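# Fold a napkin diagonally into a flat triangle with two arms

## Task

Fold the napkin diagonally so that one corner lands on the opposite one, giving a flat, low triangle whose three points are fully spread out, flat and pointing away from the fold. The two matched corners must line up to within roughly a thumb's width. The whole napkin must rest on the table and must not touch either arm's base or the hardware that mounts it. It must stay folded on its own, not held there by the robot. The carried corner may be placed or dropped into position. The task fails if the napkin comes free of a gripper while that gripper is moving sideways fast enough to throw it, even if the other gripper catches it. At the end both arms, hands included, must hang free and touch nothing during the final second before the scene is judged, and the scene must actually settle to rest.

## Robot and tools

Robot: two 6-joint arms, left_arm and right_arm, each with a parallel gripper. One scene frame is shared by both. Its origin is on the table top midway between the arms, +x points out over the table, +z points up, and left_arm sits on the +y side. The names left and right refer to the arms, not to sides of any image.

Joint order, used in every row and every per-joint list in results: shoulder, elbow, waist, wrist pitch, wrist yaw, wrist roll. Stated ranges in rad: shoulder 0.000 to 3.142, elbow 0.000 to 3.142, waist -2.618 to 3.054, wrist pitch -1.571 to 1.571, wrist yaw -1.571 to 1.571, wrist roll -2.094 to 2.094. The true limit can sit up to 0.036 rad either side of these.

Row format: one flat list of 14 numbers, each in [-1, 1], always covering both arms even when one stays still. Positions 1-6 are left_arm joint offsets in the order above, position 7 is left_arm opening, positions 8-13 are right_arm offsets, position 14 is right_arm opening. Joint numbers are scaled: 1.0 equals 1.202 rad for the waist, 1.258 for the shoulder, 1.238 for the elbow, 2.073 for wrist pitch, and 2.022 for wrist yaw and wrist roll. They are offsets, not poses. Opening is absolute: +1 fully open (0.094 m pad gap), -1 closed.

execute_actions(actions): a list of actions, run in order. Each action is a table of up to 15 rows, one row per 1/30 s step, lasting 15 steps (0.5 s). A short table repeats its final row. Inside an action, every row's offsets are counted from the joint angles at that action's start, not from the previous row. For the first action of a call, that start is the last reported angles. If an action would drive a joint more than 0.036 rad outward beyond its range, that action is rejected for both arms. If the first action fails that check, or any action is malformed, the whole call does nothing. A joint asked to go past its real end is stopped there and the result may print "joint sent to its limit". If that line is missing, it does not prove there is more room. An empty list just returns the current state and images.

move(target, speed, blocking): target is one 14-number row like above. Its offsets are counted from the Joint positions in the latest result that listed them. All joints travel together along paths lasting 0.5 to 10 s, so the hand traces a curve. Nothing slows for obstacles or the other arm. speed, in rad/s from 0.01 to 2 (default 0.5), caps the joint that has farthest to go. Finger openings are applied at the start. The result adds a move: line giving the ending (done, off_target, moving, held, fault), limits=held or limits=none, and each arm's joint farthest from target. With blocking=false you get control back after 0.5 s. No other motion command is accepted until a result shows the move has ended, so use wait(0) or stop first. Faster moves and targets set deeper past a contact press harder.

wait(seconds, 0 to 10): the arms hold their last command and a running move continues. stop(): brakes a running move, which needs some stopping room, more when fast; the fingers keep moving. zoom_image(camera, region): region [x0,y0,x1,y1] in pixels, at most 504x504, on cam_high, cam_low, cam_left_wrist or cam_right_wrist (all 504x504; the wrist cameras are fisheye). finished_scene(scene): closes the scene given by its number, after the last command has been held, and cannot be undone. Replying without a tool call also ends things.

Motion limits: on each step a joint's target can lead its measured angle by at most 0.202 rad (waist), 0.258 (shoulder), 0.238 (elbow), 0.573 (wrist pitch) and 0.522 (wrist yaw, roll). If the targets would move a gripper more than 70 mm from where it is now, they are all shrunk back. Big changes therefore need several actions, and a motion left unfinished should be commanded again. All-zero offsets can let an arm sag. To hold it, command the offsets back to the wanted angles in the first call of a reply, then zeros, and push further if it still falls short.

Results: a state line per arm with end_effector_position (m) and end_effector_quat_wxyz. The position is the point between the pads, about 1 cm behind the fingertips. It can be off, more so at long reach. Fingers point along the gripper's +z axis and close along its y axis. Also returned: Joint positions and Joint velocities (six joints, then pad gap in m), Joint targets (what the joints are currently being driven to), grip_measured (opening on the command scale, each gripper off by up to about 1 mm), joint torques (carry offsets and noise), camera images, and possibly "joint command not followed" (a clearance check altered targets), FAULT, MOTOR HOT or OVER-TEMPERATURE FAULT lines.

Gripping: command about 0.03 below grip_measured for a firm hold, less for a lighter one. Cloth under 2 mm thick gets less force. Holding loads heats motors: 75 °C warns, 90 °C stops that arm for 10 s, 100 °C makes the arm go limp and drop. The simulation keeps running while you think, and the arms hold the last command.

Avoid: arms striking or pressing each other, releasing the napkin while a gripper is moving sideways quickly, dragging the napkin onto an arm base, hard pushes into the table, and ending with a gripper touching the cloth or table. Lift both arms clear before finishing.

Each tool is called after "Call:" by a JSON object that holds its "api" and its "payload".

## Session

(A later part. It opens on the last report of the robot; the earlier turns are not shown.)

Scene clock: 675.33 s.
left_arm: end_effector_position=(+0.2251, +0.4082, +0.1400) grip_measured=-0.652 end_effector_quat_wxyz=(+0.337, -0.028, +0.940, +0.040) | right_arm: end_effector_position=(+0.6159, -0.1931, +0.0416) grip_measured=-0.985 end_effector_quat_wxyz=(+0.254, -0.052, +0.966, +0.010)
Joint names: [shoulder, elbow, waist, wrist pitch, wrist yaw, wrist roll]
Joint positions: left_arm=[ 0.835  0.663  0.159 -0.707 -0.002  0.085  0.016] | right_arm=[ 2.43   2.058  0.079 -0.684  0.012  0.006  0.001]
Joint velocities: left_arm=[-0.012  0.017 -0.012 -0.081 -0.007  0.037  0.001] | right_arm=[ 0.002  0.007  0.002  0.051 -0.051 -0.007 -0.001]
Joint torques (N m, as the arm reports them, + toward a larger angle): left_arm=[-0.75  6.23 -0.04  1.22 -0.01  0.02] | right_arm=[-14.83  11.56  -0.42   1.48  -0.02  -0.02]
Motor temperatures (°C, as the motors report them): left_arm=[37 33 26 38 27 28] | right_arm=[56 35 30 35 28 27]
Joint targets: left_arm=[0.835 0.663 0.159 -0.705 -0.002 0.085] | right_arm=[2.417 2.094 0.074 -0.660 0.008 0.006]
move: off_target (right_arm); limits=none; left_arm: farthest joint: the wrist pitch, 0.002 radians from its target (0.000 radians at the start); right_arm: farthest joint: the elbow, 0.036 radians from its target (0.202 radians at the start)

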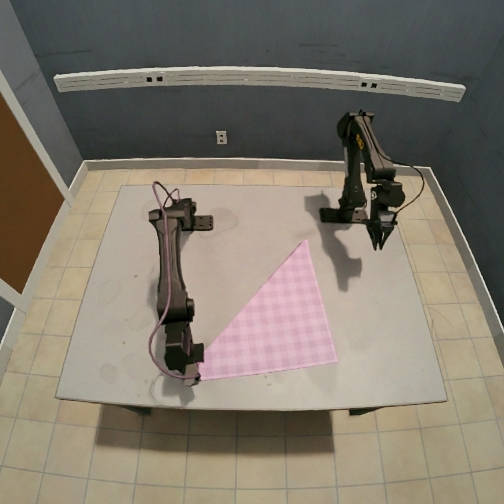

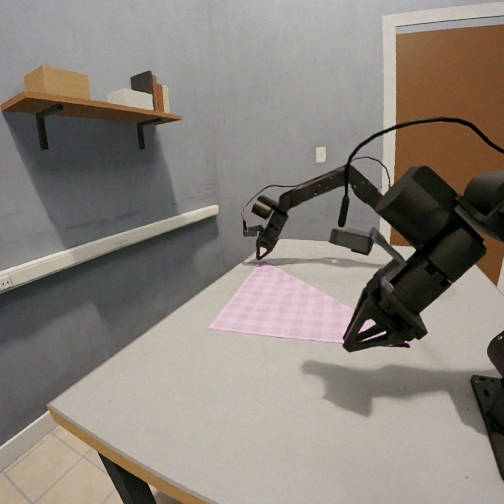

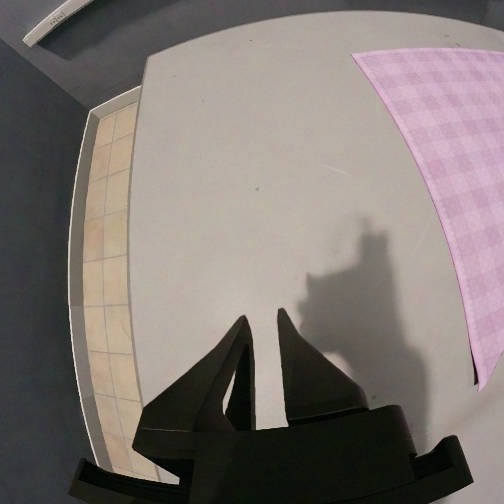

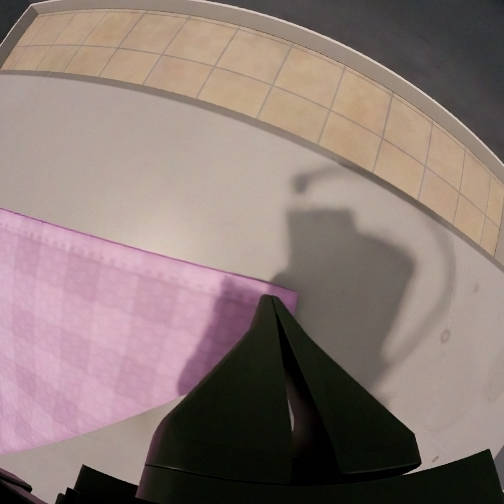

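Call:
{"api": "execute_actions", "payload": {"actions": []}}

Scene clock: 679.37 s.
left_arm: end_effector_position=(+0.2251, +0.4082, +0.1400) grip_measured=-0.652 end_effector_quat_wxyz=(+0.337, -0.028, +0.940, +0.040) | right_arm: end_effector_position=(+0.6159, -0.1931, +0.0416) grip_measured=-0.985 end_effector_quat_wxyz=(+0.254, -0.052, +0.966, +0.010)
Joint names: [shoulder, elbow, waist, wrist pitch, wrist yaw, wrist roll]
Joint positions: left_arm=[ 0.835  0.663  0.159 -0.707 -0.002  0.085  0.016] | right_arm=[ 2.43   2.058  0.079 -0.684  0.012  0.006  0.001]
Joint velocities: left_arm=[-0.002  0.017 -0.002  0.037 -0.066 -0.095  0.001] | right_arm=[-0.002 -0.002  0.017  0.007  0.007  0.022  0.   ]
Joint torques (N m, as the arm reports them, + toward a larger angle): left_arm=[-0.7   6.25  0.01  1.2   0.03  0.03] | right_arm=[-14.83  11.55  -0.47   1.48  -0.02  -0.02]
Motor temperatures (°C, as the motors report them): left_arm=[37 33 26 38 27 28] | right_arm=[57 36 30 35 28 27]
Joint targets: left_arm=[0.835 0.663 0.159 -0.705 -0.002 0.085] | right_arm=[2.417 2.094 0.074 -0.660 0.008 0.006]

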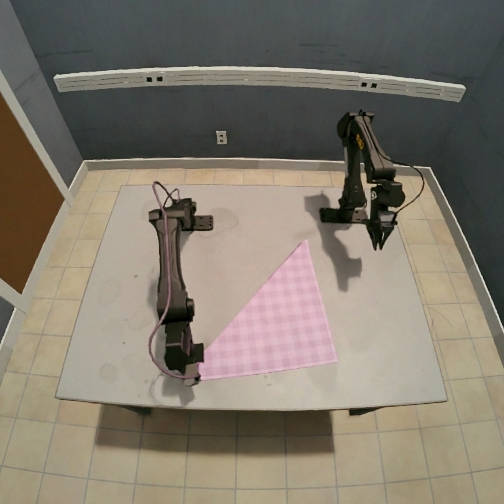

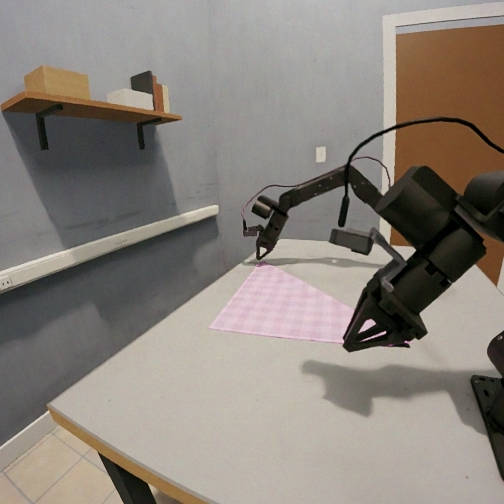

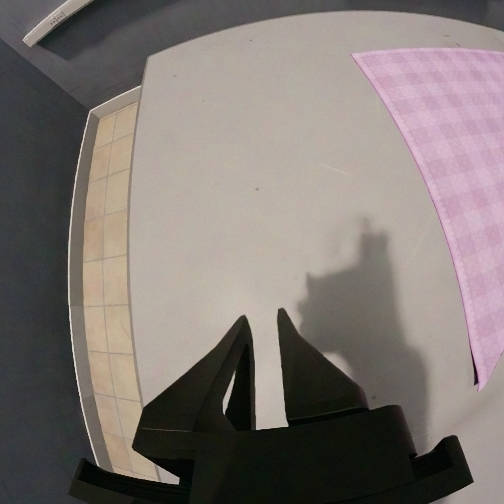

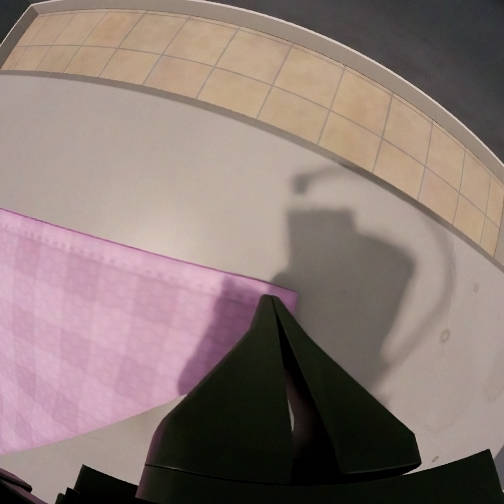

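Call:
{"api": "execute_actions", "payload": {"actions": [[[0,0,0,0,0,0,-0.65, 0.012,0.028,-0.012,0.01,0,0,-1]],[[0,0,0,0,0,0,-0.65, 0.018,0.028,0,0.01,0,0,-1]],[[0,0,0,0,0,0,-0.65, 0.012,0.028,0,0.01,0,0,-1]]]}}

Scene clock: 683.93 s.
left_arm: end_effector_position=(+0.2238, +0.4081, +0.1389) grip_measured=-0.652 end_effector_quat_wxyz=(+0.333, -0.028, +0.942, +0.039) | right_arm: end_effector_position=(+0.6186, -0.1976, +0.0188) grip_measured=-0.985 end_effector_quat_wxyz=(+0.242, -0.049, +0.969, +0.008)
Joint names: [shoulder, elbow, waist, wrist pitch, wrist yaw, wrist roll]
Joint positions: left_arm=[ 0.835  0.663  0.159 -0.714 -0.002  0.085  0.016] | right_arm=[ 2.484  2.077  0.071 -0.674  0.012  0.006  0.001]
Joint velocities: left_arm=[ 0.002 -0.022 -0.007 -0.066 -0.022  0.022 -0.   ] | right_arm=[-0.012  0.002 -0.002  0.007  0.007 -0.051 -0.   ]
Joint torques (N m, as the arm reports them, + toward a larger angle): left_arm=[-0.76  6.23 -0.04  1.19  0.    0.01] | right_arm=[-13.5   10.73   0.04   1.36   0.02  -0.02]
Motor temperatures (°C, as the motors report them): left_arm=[36 33 26 38 27 28] | right_arm=[57 36 30 35 28 27]
Joint targets: left_arm=[0.835 0.663 0.159 -0.712 -0.002 0.085] | right_arm=[2.492 2.104 0.071 -0.657 0.012 0.006]

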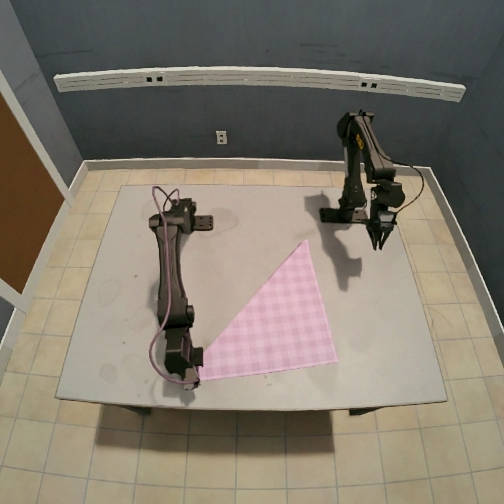

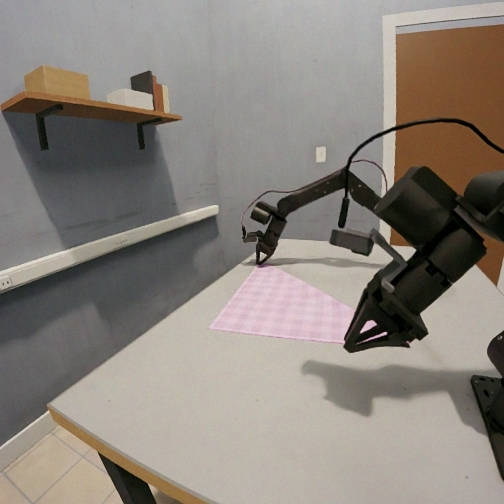

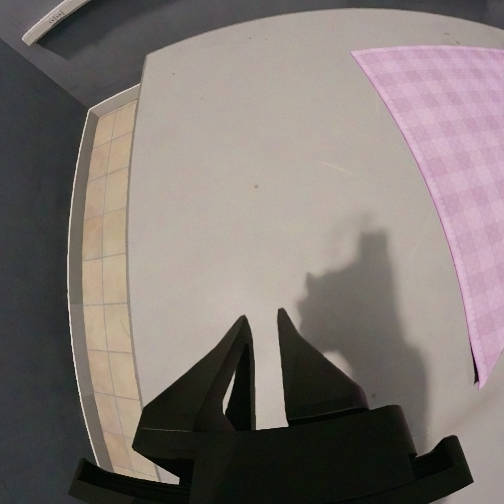

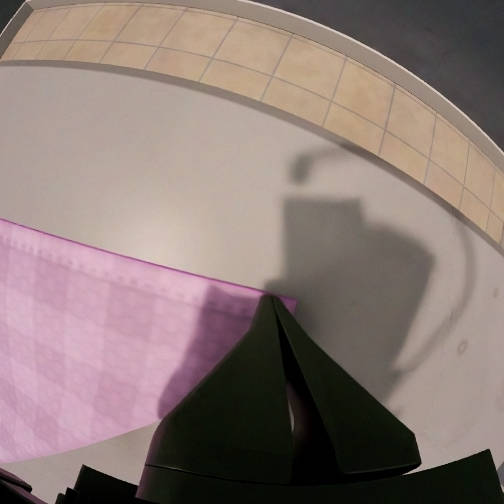

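Call:
{"api": "move", "payload": {"target": [0,0,0,0.003,0,0,-0.65, -0.071,-0.09,-0.048,0.005,0,0,-1], "speed": 0.04}}

Scene clock: 687.90 s.
left_arm: end_effector_position=(+0.2234, +0.4080, +0.1386) grip_measured=-0.652 end_effector_quat_wxyz=(+0.332, -0.028, +0.942, +0.039) | right_arm: end_effector_position=(+0.6029, -0.2253, +0.0180) grip_measured=-0.985 end_effector_quat_wxyz=(+0.228, -0.027, +0.973, +0.005)
Joint names: [shoulder, elbow, waist, wrist pitch, wrist yaw, wrist roll]
Joint positions: left_arm=[ 0.835  0.663  0.159 -0.716 -0.002  0.085  0.016] | right_arm=[ 2.424  1.979  0.025 -0.664  0.007  0.006  0.001]
Joint velocities: left_arm=[ 0.012 -0.012 -0.007 -0.037 -0.037  0.022 -0.   ] | right_arm=[-0.012 -0.017  0.022  0.007 -0.125 -0.007  0.001]
Joint torques (N m, as the arm reports them, + toward a larger angle): left_arm=[-0.7   6.24 -0.01  1.25 -0.01  0.  ] | right_arm=[-15.93   7.18  -1.01   1.13   0.06  -0.02]
Motor temperatures (°C, as the motors report them): left_arm=[36 33 26 38 27 28] | right_arm=[57 36 30 35 28 27]
Joint targets: left_arm=[0.835 0.663 0.159 -0.708 -0.002 0.085] | right_arm=[2.395 1.965 0.014 -0.664 0.012 0.006]
move: off_target (right_arm); limits=none; left_arm: farthest joint: the wrist pitch, 0.008 radians from its target (0.007 radians at the start); right_arm: farthest joint: the shoulder, 0.030 radians from its target (0.089 radians at the start)

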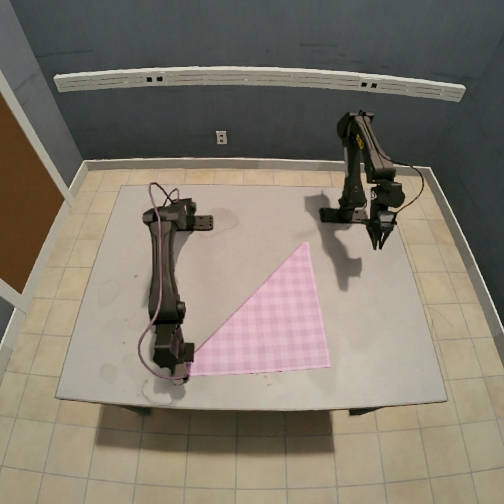

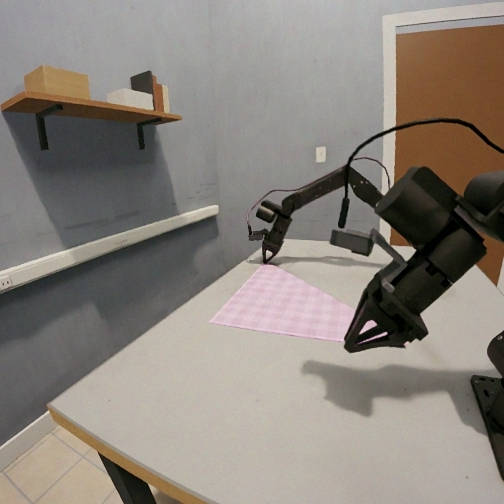

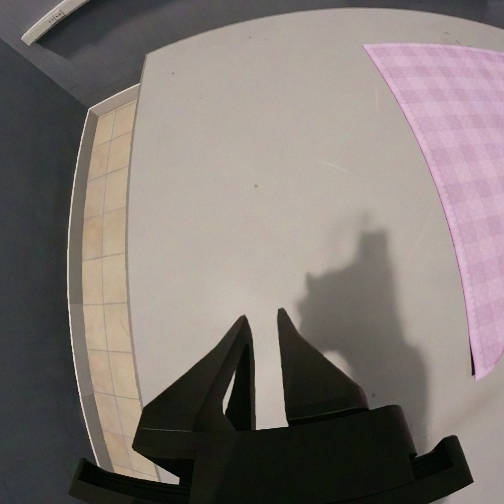

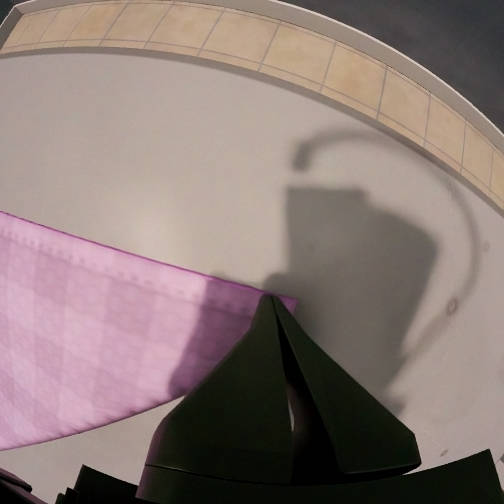

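Call:
{"api": "execute_actions", "payload": {"actions": [[[0,0,0,0.003,0,0,-0.65, -0.06,0.03,0,0.01,0,0,-1]],[[0,0,0,0.003,0,0,-0.65, -0.08,0.03,0,0.01,0,0,-1]],[[0,0,0,0.003,0,0,-0.65, -0.12,0.0,-0.1,0.01,0,0,-1]],[[0,0,0,0.003,0,0,-0.65, -0.12,-0.03,-0.1,0.01,0,0,-1]]]}}

Call:
{"api": "zoom_image", "payload": {"camera": "cam_high", "region": [150, 220, 370, 400]}}

Scene clock: 692.17 s.
left_arm: end_effector_position=(+0.2234, +0.4080, +0.1386) grip_measured=-0.652 end_effector_quat_wxyz=(+0.332, -0.028, +0.942, +0.039) | right_arm: end_effector_position=(+0.5865, -0.3759, +0.2349) grip_measured=-0.985 end_effector_quat_wxyz=(+0.411, +0.097, +0.905, -0.049)
Joint names: [shoulder, elbow, waist, wrist pitch, wrist yaw, wrist roll]
Joint positions: left_arm=[ 0.835  0.663  0.159 -0.716 -0.002  0.085  0.016] | right_arm=[ 2.019  1.945 -0.236 -0.643  0.02   0.006  0.001]
Joint velocities: left_arm=[-0.007 -0.017 -0.007 -0.081  0.022  0.007 -0.   ] | right_arm=[-0.002  0.017  0.09  -0.007  0.007 -0.022 -0.   ]
Joint torques (N m, as the arm reports them, + toward a larger angle): left_arm=[-0.71  6.21 -0.05  1.24 -0.01  0.01] | right_arm=[-12.09   9.35   0.23   1.84  -0.02  -0.02]
Motor temperatures (°C, as the motors report them): left_arm=[36 33 26 38 27 28] | right_arm=[58 36 30 35 28 27]
Joint targets: left_arm=[0.835 0.663 0.159 -0.710 -0.002 0.085] | right_arm=[2.007 1.951 -0.227 -0.629 0.013 0.006]

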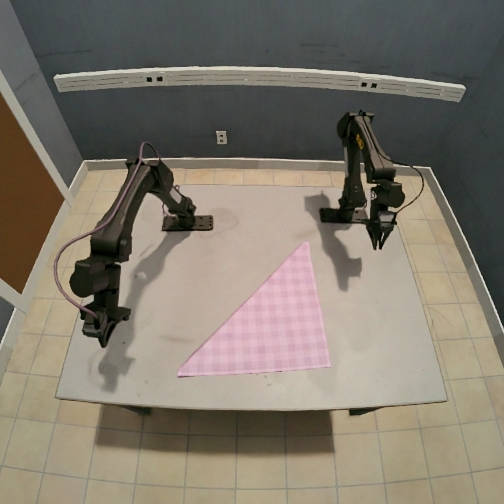

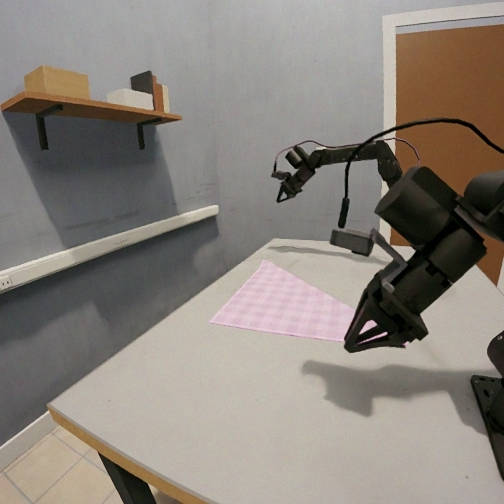

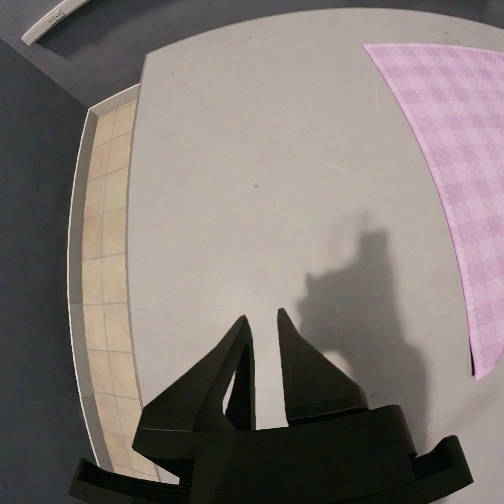

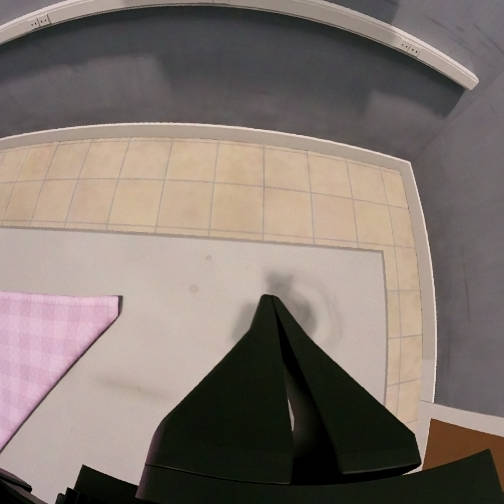

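Region (150, 220, 370, 400) of cam_high's 504x504 image, scaled by 2.291, with more detail than that image has; it fills the top 412 rows of this view, and the rest is white.

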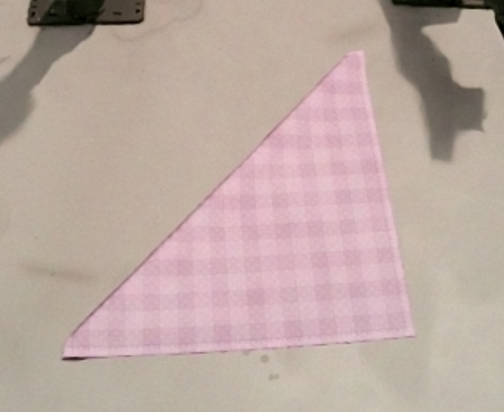

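Call:
{"api": "move", "payload": {"target": [0.28,0.15,-0.78,-0.075,0,-0.04,-1, 0.27,0.05,0.22,0,-0.005,0,-1], "speed": 0.5}}

Scene clock: 697.03 s.
left_arm: end_effector_position=(+0.1536, +0.1942, +0.0959) grip_measured=-0.996 end_effector_quat_wxyz=(+0.153, +0.383, +0.909, -0.060) | right_arm: end_effector_position=(+0.6101, -0.2258, +0.0477) grip_measured=-0.985 end_effector_quat_wxyz=(+0.261, -0.026, +0.965, +0.001)
Joint names: [shoulder, elbow, waist, wrist pitch, wrist yaw, wrist roll]
Joint positions: left_arm=[ 1.183  0.815 -0.771 -0.871 -0.005  0.01   0.   ] | right_arm=[ 2.371  1.971  0.026 -0.644  0.017  0.006  0.001]
Joint velocities: left_arm=[ 0.007  0.007 -0.022  0.007 -0.051 -0.022  0.001] | right_arm=[-0.007 -0.002  0.002  0.007 -0.022  0.007 -0.   ]
Joint torques (N m, as the arm reports them, + toward a larger angle): left_arm=[-2.43  8.31 -0.67  0.75  0.05 -0.02] | right_arm=[-14.41  11.56   0.19   1.24  -0.04  -0.02]
Motor temperatures (°C, as the motors report them): left_arm=[36 33 26 38 27 28] | right_arm=[57 36 30 35 28 27]
Joint targets: left_arm=[1.187 0.848 -0.779 -0.871 -0.002 0.004] | right_arm=[2.359 2.007 0.028 -0.643 0.010 0.006]
move: off_target (left_arm, right_arm); limits=none; left_arm: farthest joint: the elbow, 0.033 radians from its target (0.186 radians at the start); right_arm: farthest joint: the elbow, 0.036 radians from its target (0.062 radians at the start)

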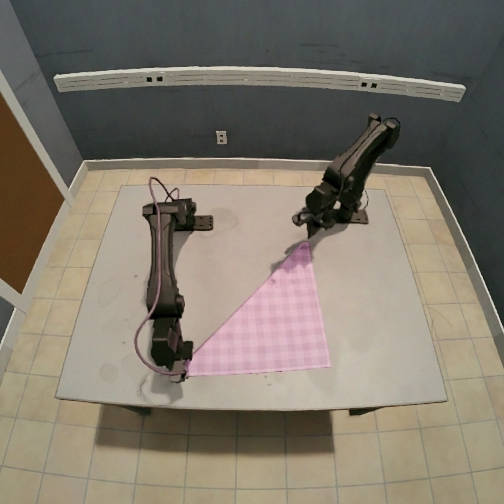

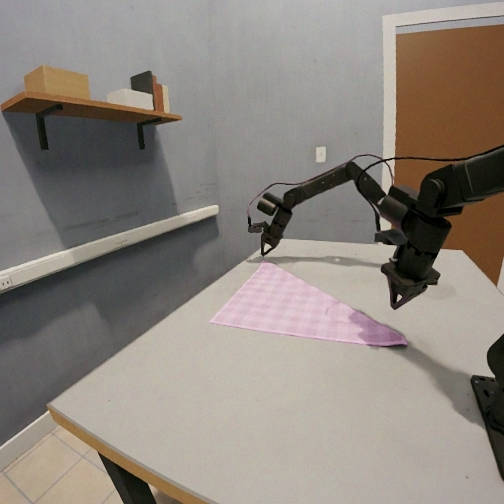

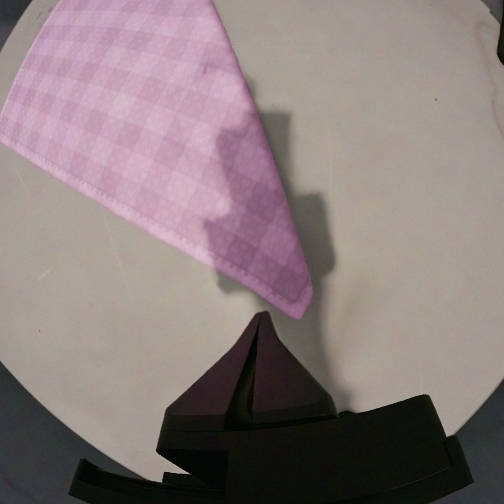

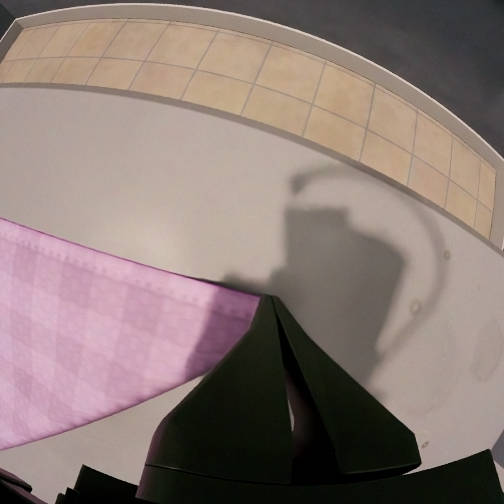

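Call:
{"api": "move", "payload": {"target": [0.17,0.06,-0.07,0,0,0,-1, 0.0,0.03,0.0,-0.012,0,0,-1], "speed": 0.2}}

Scene clock: 699.27 s.
left_arm: end_effector_position=(+0.1416, +0.1792, +0.0593) grip_measured=-0.996 end_effector_quat_wxyz=(+0.073, +0.421, +0.903, -0.030) | right_arm: end_effector_position=(+0.6069, -0.2260, +0.0459) grip_measured=-0.985 end_effector_quat_wxyz=(+0.254, -0.026, +0.967, +0.001)
Joint names: [shoulder, elbow, waist, wrist pitch, wrist yaw, wrist roll]
Joint positions: left_arm=[ 1.395  0.857 -0.847 -0.875 -0.005  0.01   0.   ] | right_arm=[ 2.371  1.971  0.026 -0.658  0.017  0.006  0.001]
Joint velocities: left_arm=[-0.037 -0.012  0.012  0.022 -0.037 -0.007 -0.001] | right_arm=[ 0.017  0.002  0.002  0.051 -0.007  0.066 -0.   ]
Joint torques (N m, as the arm reports them, + toward a larger angle): left_arm=[-3.89  7.7  -0.78  0.46  0.01  0.02] | right_arm=[-13.49  11.64   0.03   1.11   0.02  -0.02]
Motor temperatures (°C, as the motors report them): left_arm=[36 33 26 38 27 28] | right_arm=[57 36 30 35 28 27]
Joint targets: left_arm=[1.397 0.890 -0.856 -0.871 -0.005 0.011] | right_arm=[2.371 2.008 0.026 -0.668 0.017 0.006]
move: off_target (left_arm, right_arm); limits=none; left_arm: farthest joint: the elbow, 0.032 radians from its target (0.074 radians at the start); right_arm: farthest joint: the elbow, 0.037 radians from its target (0.037 radians at the start)

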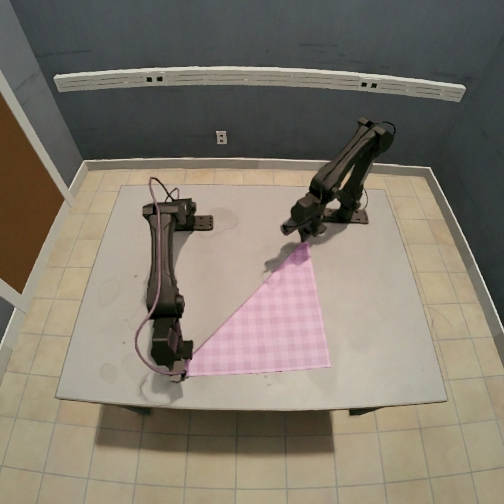

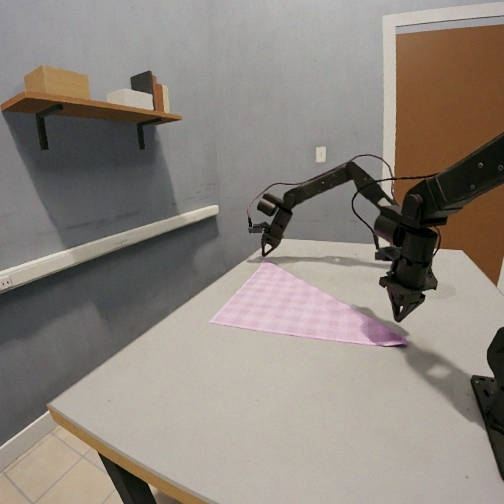

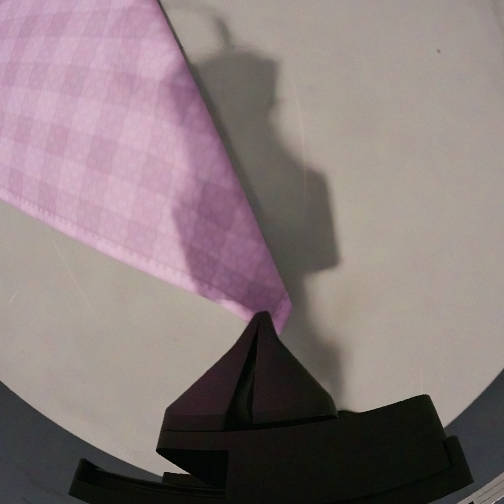

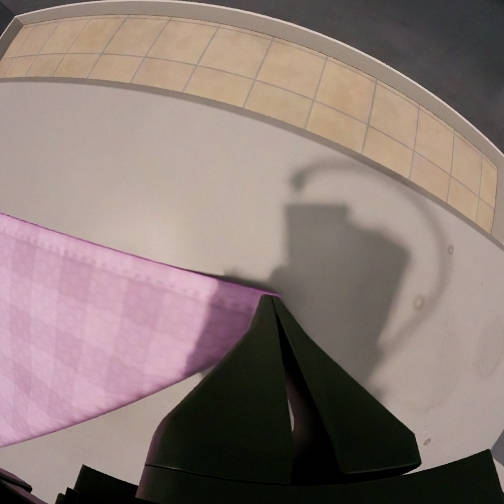

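Call:
{"api": "move", "payload": {"target": [0.075,0.027,-0.007,0,0,0,-1, 0.015,0.03,0.0,-0.008,0,0,-1], "speed": 0.1}}

Scene clock: 701.13 s.
left_arm: end_effector_position=(+0.1373, +0.1841, +0.0381) grip_measured=-0.996 end_effector_quat_wxyz=(+0.031, +0.422, +0.906, -0.012) | right_arm: end_effector_position=(+0.6037, -0.2262, +0.0326) grip_measured=-0.985 end_effector_quat_wxyz=(+0.240, -0.026, +0.970, +0.000)
Joint names: [shoulder, elbow, waist, wrist pitch, wrist yaw, wrist roll]
Joint positions: left_arm=[ 1.486  0.857 -0.847 -0.876 -0.005  0.01   0.   ] | right_arm=[ 2.394  1.971  0.026 -0.665  0.017  0.006  0.001]
Joint velocities: left_arm=[-0.002  0.022 -0.012 -0.066 -0.051 -0.066  0.001] | right_arm=[-0.012  0.022  0.027  0.066 -0.007  0.007  0.001]
Joint torques (N m, as the arm reports them, + toward a larger angle): left_arm=[-4.23  7.52 -0.72  0.31 -0.01  0.01] | right_arm=[-13.84  11.59   0.03   1.06   0.02  -0.02]
Motor temperatures (°C, as the motors report them): left_arm=[36 33 26 38 27 28] | right_arm=[57 36 30 35 28 27]
Joint targets: left_arm=[1.489 0.891 -0.855 -0.875 -0.005 0.010] | right_arm=[2.390 2.008 0.026 -0.675 0.017 0.006]
move: off_target (left_arm, right_arm); limits=none; left_arm: farthest joint: the elbow, 0.033 radians from its target (0.033 radians at the start); right_arm: farthest joint: the elbow, 0.037 radians from its target (0.037 radians at the start)

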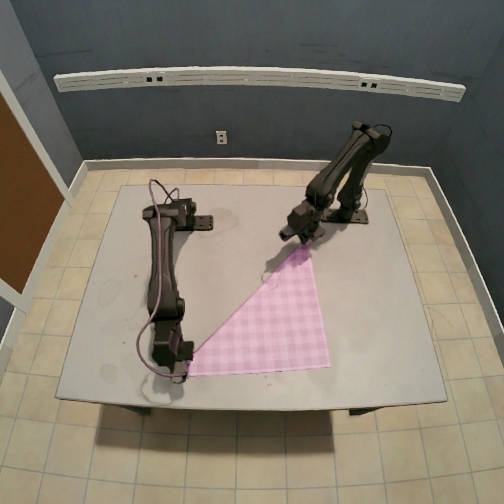

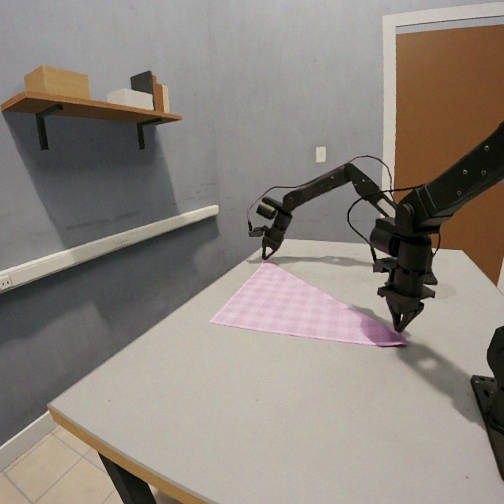

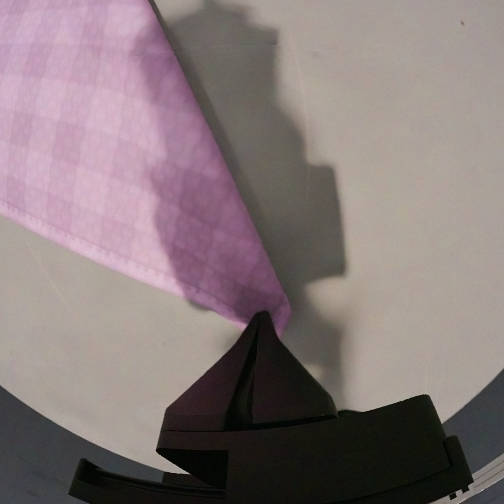

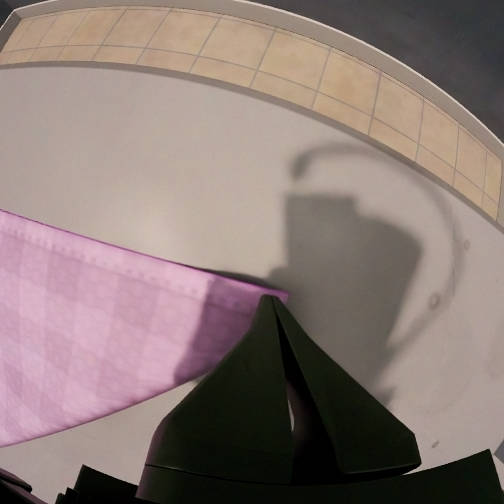

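Press both.

Call:
{"api": "move", "payload": {"target": [0.065,0.027,-0.007,0,0,0,-1, 0.03,0.03,0.0,-0.003,0,0,-1], "speed": 0.06}}

Scene clock: 703.53 s.
left_arm: end_effector_position=(+0.1327, +0.1895, +0.0206) grip_measured=-0.996 end_effector_quat_wxyz=(-0.005, +0.423, +0.906, +0.005) | right_arm: end_effector_position=(+0.6028, -0.2263, +0.0181) grip_measured=-0.985 end_effector_quat_wxyz=(+0.228, -0.027, +0.973, -0.000)
Joint names: [shoulder, elbow, waist, wrist pitch, wrist yaw, wrist roll]
Joint positions: left_arm=[ 1.564  0.857 -0.847 -0.876 -0.005  0.01   0.   ] | right_arm=[ 2.424  1.979  0.026 -0.665  0.017  0.006  0.001]
Joint velocities: left_arm=[-0.032 -0.017  0.017 -0.066  0.022  0.066  0.   ] | right_arm=[ 0.007 -0.012  0.017 -0.051  0.037  0.081  0.   ]
Joint torques (N m, as the arm reports them, + toward a larger angle): left_arm=[-4.51  7.21 -0.71  0.17  0.    0.02] | right_arm=[-13.2   10.83   0.03   1.06   0.02  -0.02]
Motor temperatures (°C, as the motors report them): left_arm=[36 33 26 37 27 28] | right_arm=[57 36 30 35 28 27]
Joint targets: left_arm=[1.568 0.891 -0.855 -0.876 -0.005 0.010] | right_arm=[2.431 2.008 0.026 -0.671 0.017 0.006]
move: off_target (left_arm, right_arm); limits=none; left_arm: farthest joint: the elbow, 0.033 radians from its target (0.033 radians at the start); right_arm: farthest joint: the elbow, 0.029 radians from its target (0.037 radians at the start)

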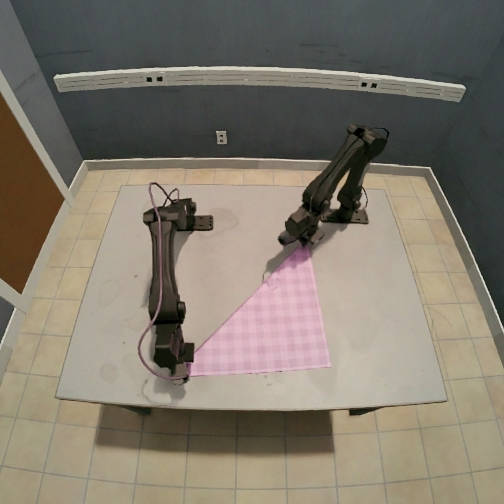

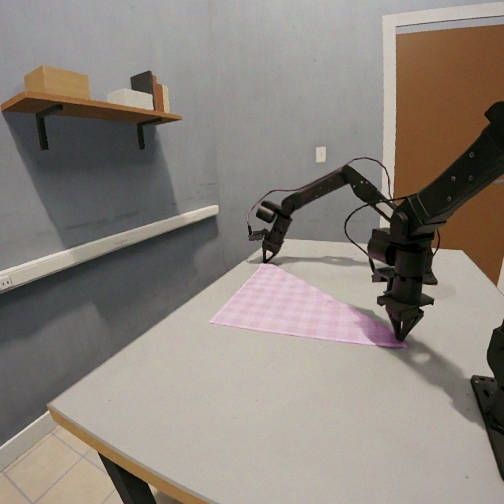

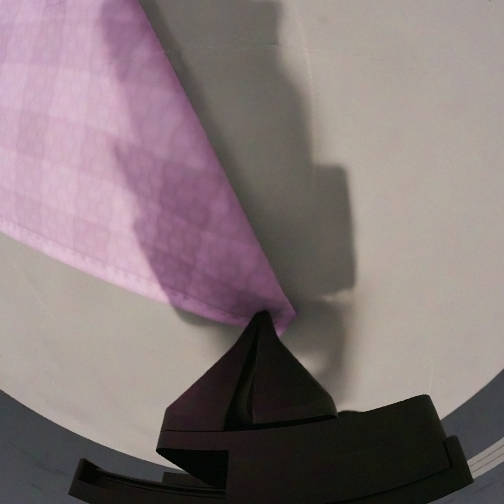

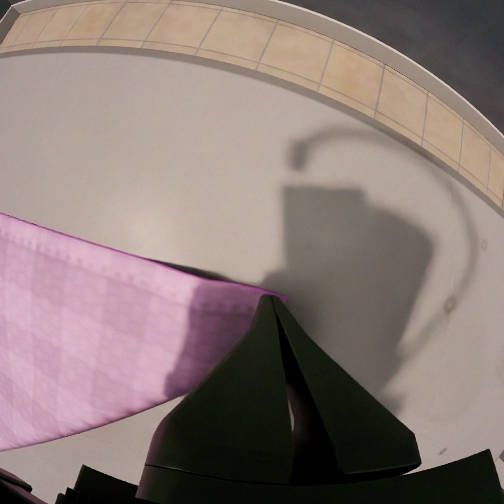

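Left not yet clearly in contact; push more.

Call:
{"api": "move", "payload": {"target": [0.035,0.027,-0.007,0.006,0,0,-1, 0.006,0.024,0.0,-0.003,0,0,-1], "speed": 0.04}}

Scene clock: 705.70 s.
left_arm: end_effector_position=(+0.1315, +0.1909, +0.0136) grip_measured=-0.996 end_effector_quat_wxyz=(-0.019, +0.423, +0.906, +0.011) | right_arm: end_effector_position=(+0.6028, -0.2263, +0.0181) grip_measured=-0.985 end_effector_quat_wxyz=(+0.228, -0.027, +0.973, -0.000)
Joint names: [shoulder, elbow, waist, wrist pitch, wrist yaw, wrist roll]
Joint positions: left_arm=[ 1.601  0.862 -0.847 -0.876 -0.005  0.01   0.   ] | right_arm=[ 2.424  1.979  0.026 -0.665  0.017  0.006  0.001]
Joint velocities: left_arm=[-0.027 -0.002 -0.012 -0.007 -0.007  0.007  0.   ] | right_arm=[ 0.007 -0.022 -0.002  0.022  0.007 -0.066 -0.   ]
Joint torques (N m, as the arm reports them, + toward a larger angle): left_arm=[-4.42  6.81 -0.74  0.22  0.01  0.02] | right_arm=[-13.15  10.87   0.03   1.06   0.02  -0.02]
Motor temperatures (°C, as the motors report them): left_arm=[36 33 26 37 27 28] | right_arm=[57 36 30 35 28 27]
Joint targets: left_arm=[1.608 0.891 -0.855 -0.863 -0.005 0.010] | right_arm=[2.432 2.009 0.026 -0.671 0.017 0.006]
move: off_target (left_arm, right_arm); limits=none; left_arm: farthest joint: the elbow, 0.028 radians from its target (0.033 radians at the start); right_arm: farthest joint: the elbow, 0.030 radians from its target (0.030 radians at the start)

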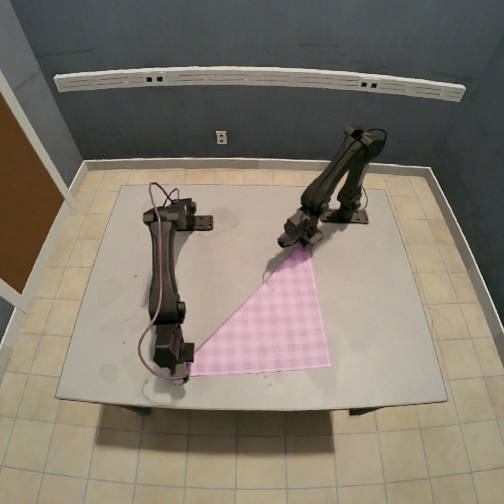

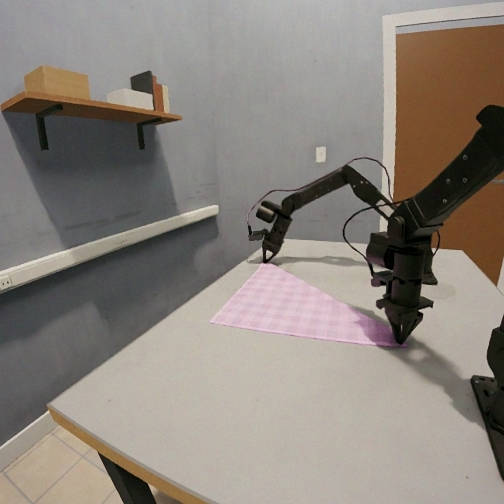

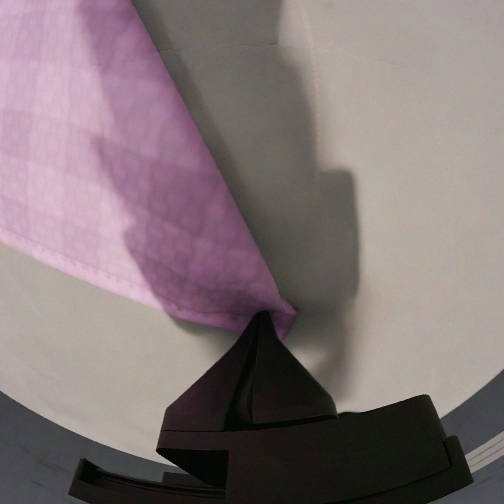

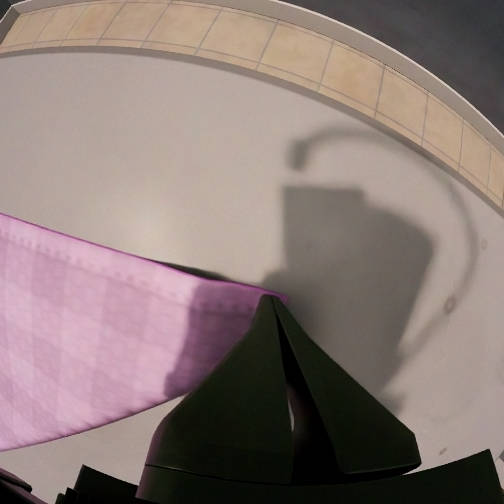

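Call:
{"api": "move", "payload": {"target": [0.01,0.01,-0.115,0.004,0,0,-1, -0.085,-0.11,-0.04,-0.003,0,0,-1], "speed": 0.04}}

Call:
{"api": "zoom_image", "payload": {"camera": "cam_high", "region": [150, 220, 370, 400]}}

Scene clock: 710.53 s.
left_arm: end_effector_position=(+0.1078, +0.1730, +0.0136) grip_measured=-0.996 end_effector_quat_wxyz=(-0.018, +0.480, +0.877, +0.015) | right_arm: end_effector_position=(+0.5791, -0.2486, +0.0176) grip_measured=-0.985 end_effector_quat_wxyz=(+0.211, -0.008, +0.977, -0.005)
Joint names: [shoulder, elbow, waist, wrist pitch, wrist yaw, wrist roll]
Joint positions: left_arm=[ 1.601  0.862 -0.975 -0.876 -0.009  0.01   0.   ] | right_arm=[ 2.348  1.856 -0.012 -0.654  0.017  0.006  0.001]
Joint velocities: left_arm=[-0.007 -0.007 -0.007 -0.051 -0.037 -0.007 -0.001] | right_arm=[ 0.012  0.012 -0.012 -0.022 -0.007 -0.007 -0.   ]
Joint torques (N m, as the arm reports them, + toward a larger angle): left_arm=[-4.13  5.55 -0.87  0.19  0.04  0.01] | right_arm=[-15.41   7.08  -0.99   0.88   0.02  -0.02]
Motor temperatures (°C, as the motors report them): left_arm=[36 33 26 37 27 28] | right_arm=[57 36 30 34 28 27]
Joint targets: left_arm=[1.614 0.875 -0.985 -0.868 -0.005 0.010] | right_arm=[2.317 1.843 -0.022 -0.671 0.017 0.006]
move: off_target (right_arm); limits=none; left_arm: farthest joint: the shoulder, 0.012 radians from its target (0.012 radians at the start); right_arm: farthest joint: the shoulder, 0.031 radians from its target (0.107 radians at the start)

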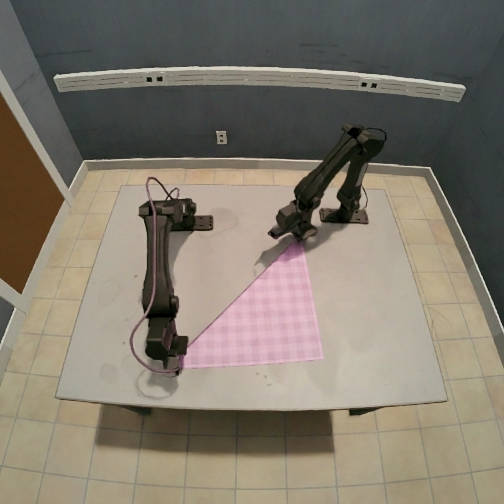

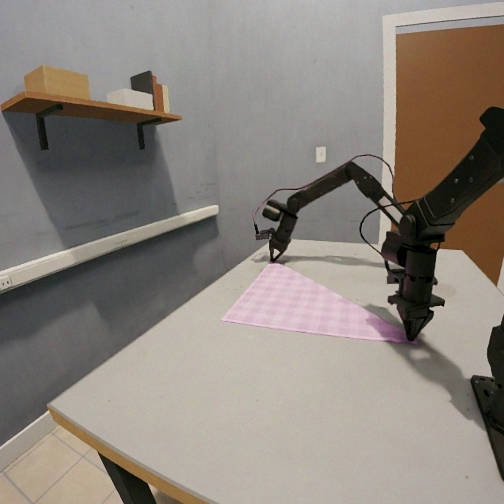

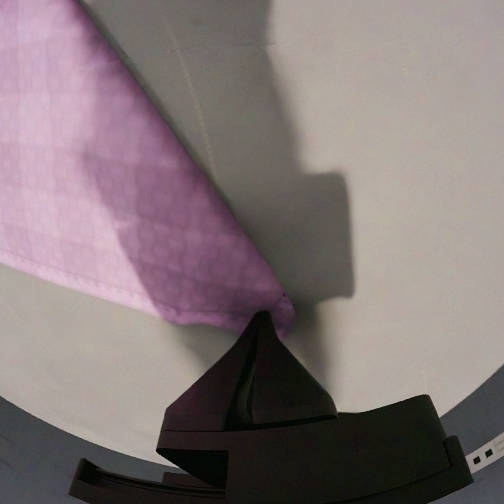

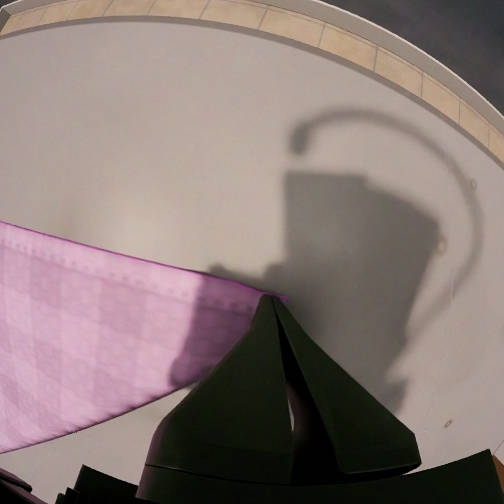

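Region (150, 220, 370, 400) of cam_high's 504x504 image, scaled by 2.291, with more detail than that image has; it fills the top 412 rows of this view, and the rest is white.

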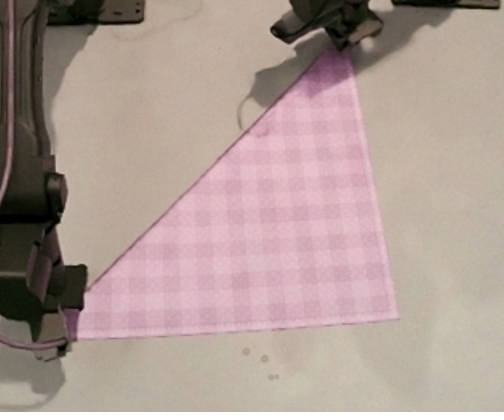

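Call:
{"api": "execute_actions", "payload": {"actions": [[[-0.1,0.03,0,0,0,0,-1, -0.06,0.03,0,0.01,0,0,-1]],[[-0.15,0.03,0,0,0,0,-1, -0.08,0.03,0,0.01,0,0,-1]],[[-0.1,0.05,0,0,0,0,-1, -0.12,0.0,-0.1,0.01,0,0,-1]]]}}

Scene clock: 717.53 s.
left_arm: end_effector_position=(+0.1299, +0.1394, +0.1394) grip_measured=-0.996 end_effector_quat_wxyz=(+0.196, +0.467, +0.856, -0.099) | right_arm: end_effector_position=(+0.5885, -0.3223, +0.1683) grip_measured=-0.985 end_effector_quat_wxyz=(+0.350, +0.055, +0.935, -0.028)
Joint names: [shoulder, elbow, waist, wrist pitch, wrist yaw, wrist roll]
Joint positions: left_arm=[ 1.182  0.946 -0.975 -0.892 -0.01   0.01   0.   ] | right_arm=[ 2.08   1.866 -0.141 -0.639  0.023  0.006  0.001]
Joint velocities: left_arm=[ 0.012  0.007  0.002 -0.066  0.081  0.037  0.   ] | right_arm=[-0.007  0.002  0.09   0.037 -0.007 -0.037  0.001]
Joint torques (N m, as the arm reports them, + toward a larger angle): left_arm=[-3.43  7.33 -0.02  0.95  0.    0.  ] | right_arm=[-12.43   9.84   0.39   1.65  -0.03  -0.02]
Motor temperatures (°C, as the motors report them): left_arm=[36 33 26 36 27 28] | right_arm=[58 35 30 34 28 27]
Joint targets: left_arm=[1.173 0.965 -0.975 -0.886 -0.010 0.010] | right_arm=[2.070 1.878 -0.132 -0.627 0.016 0.006]

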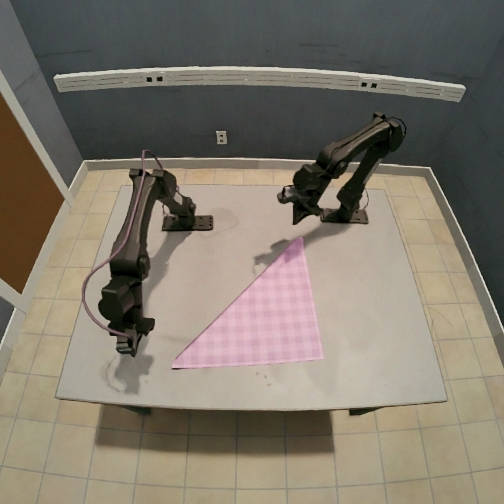

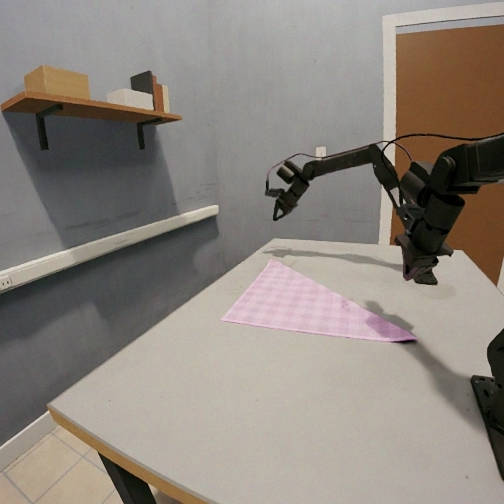

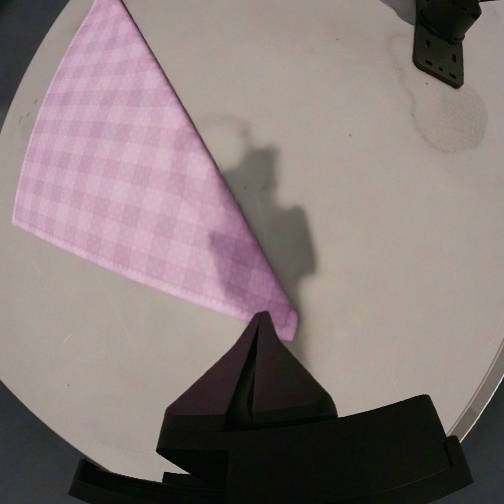

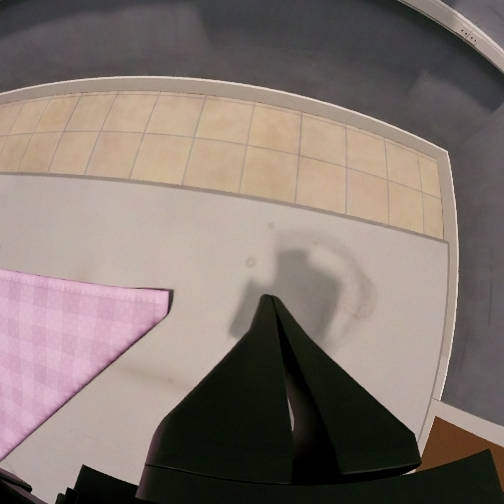

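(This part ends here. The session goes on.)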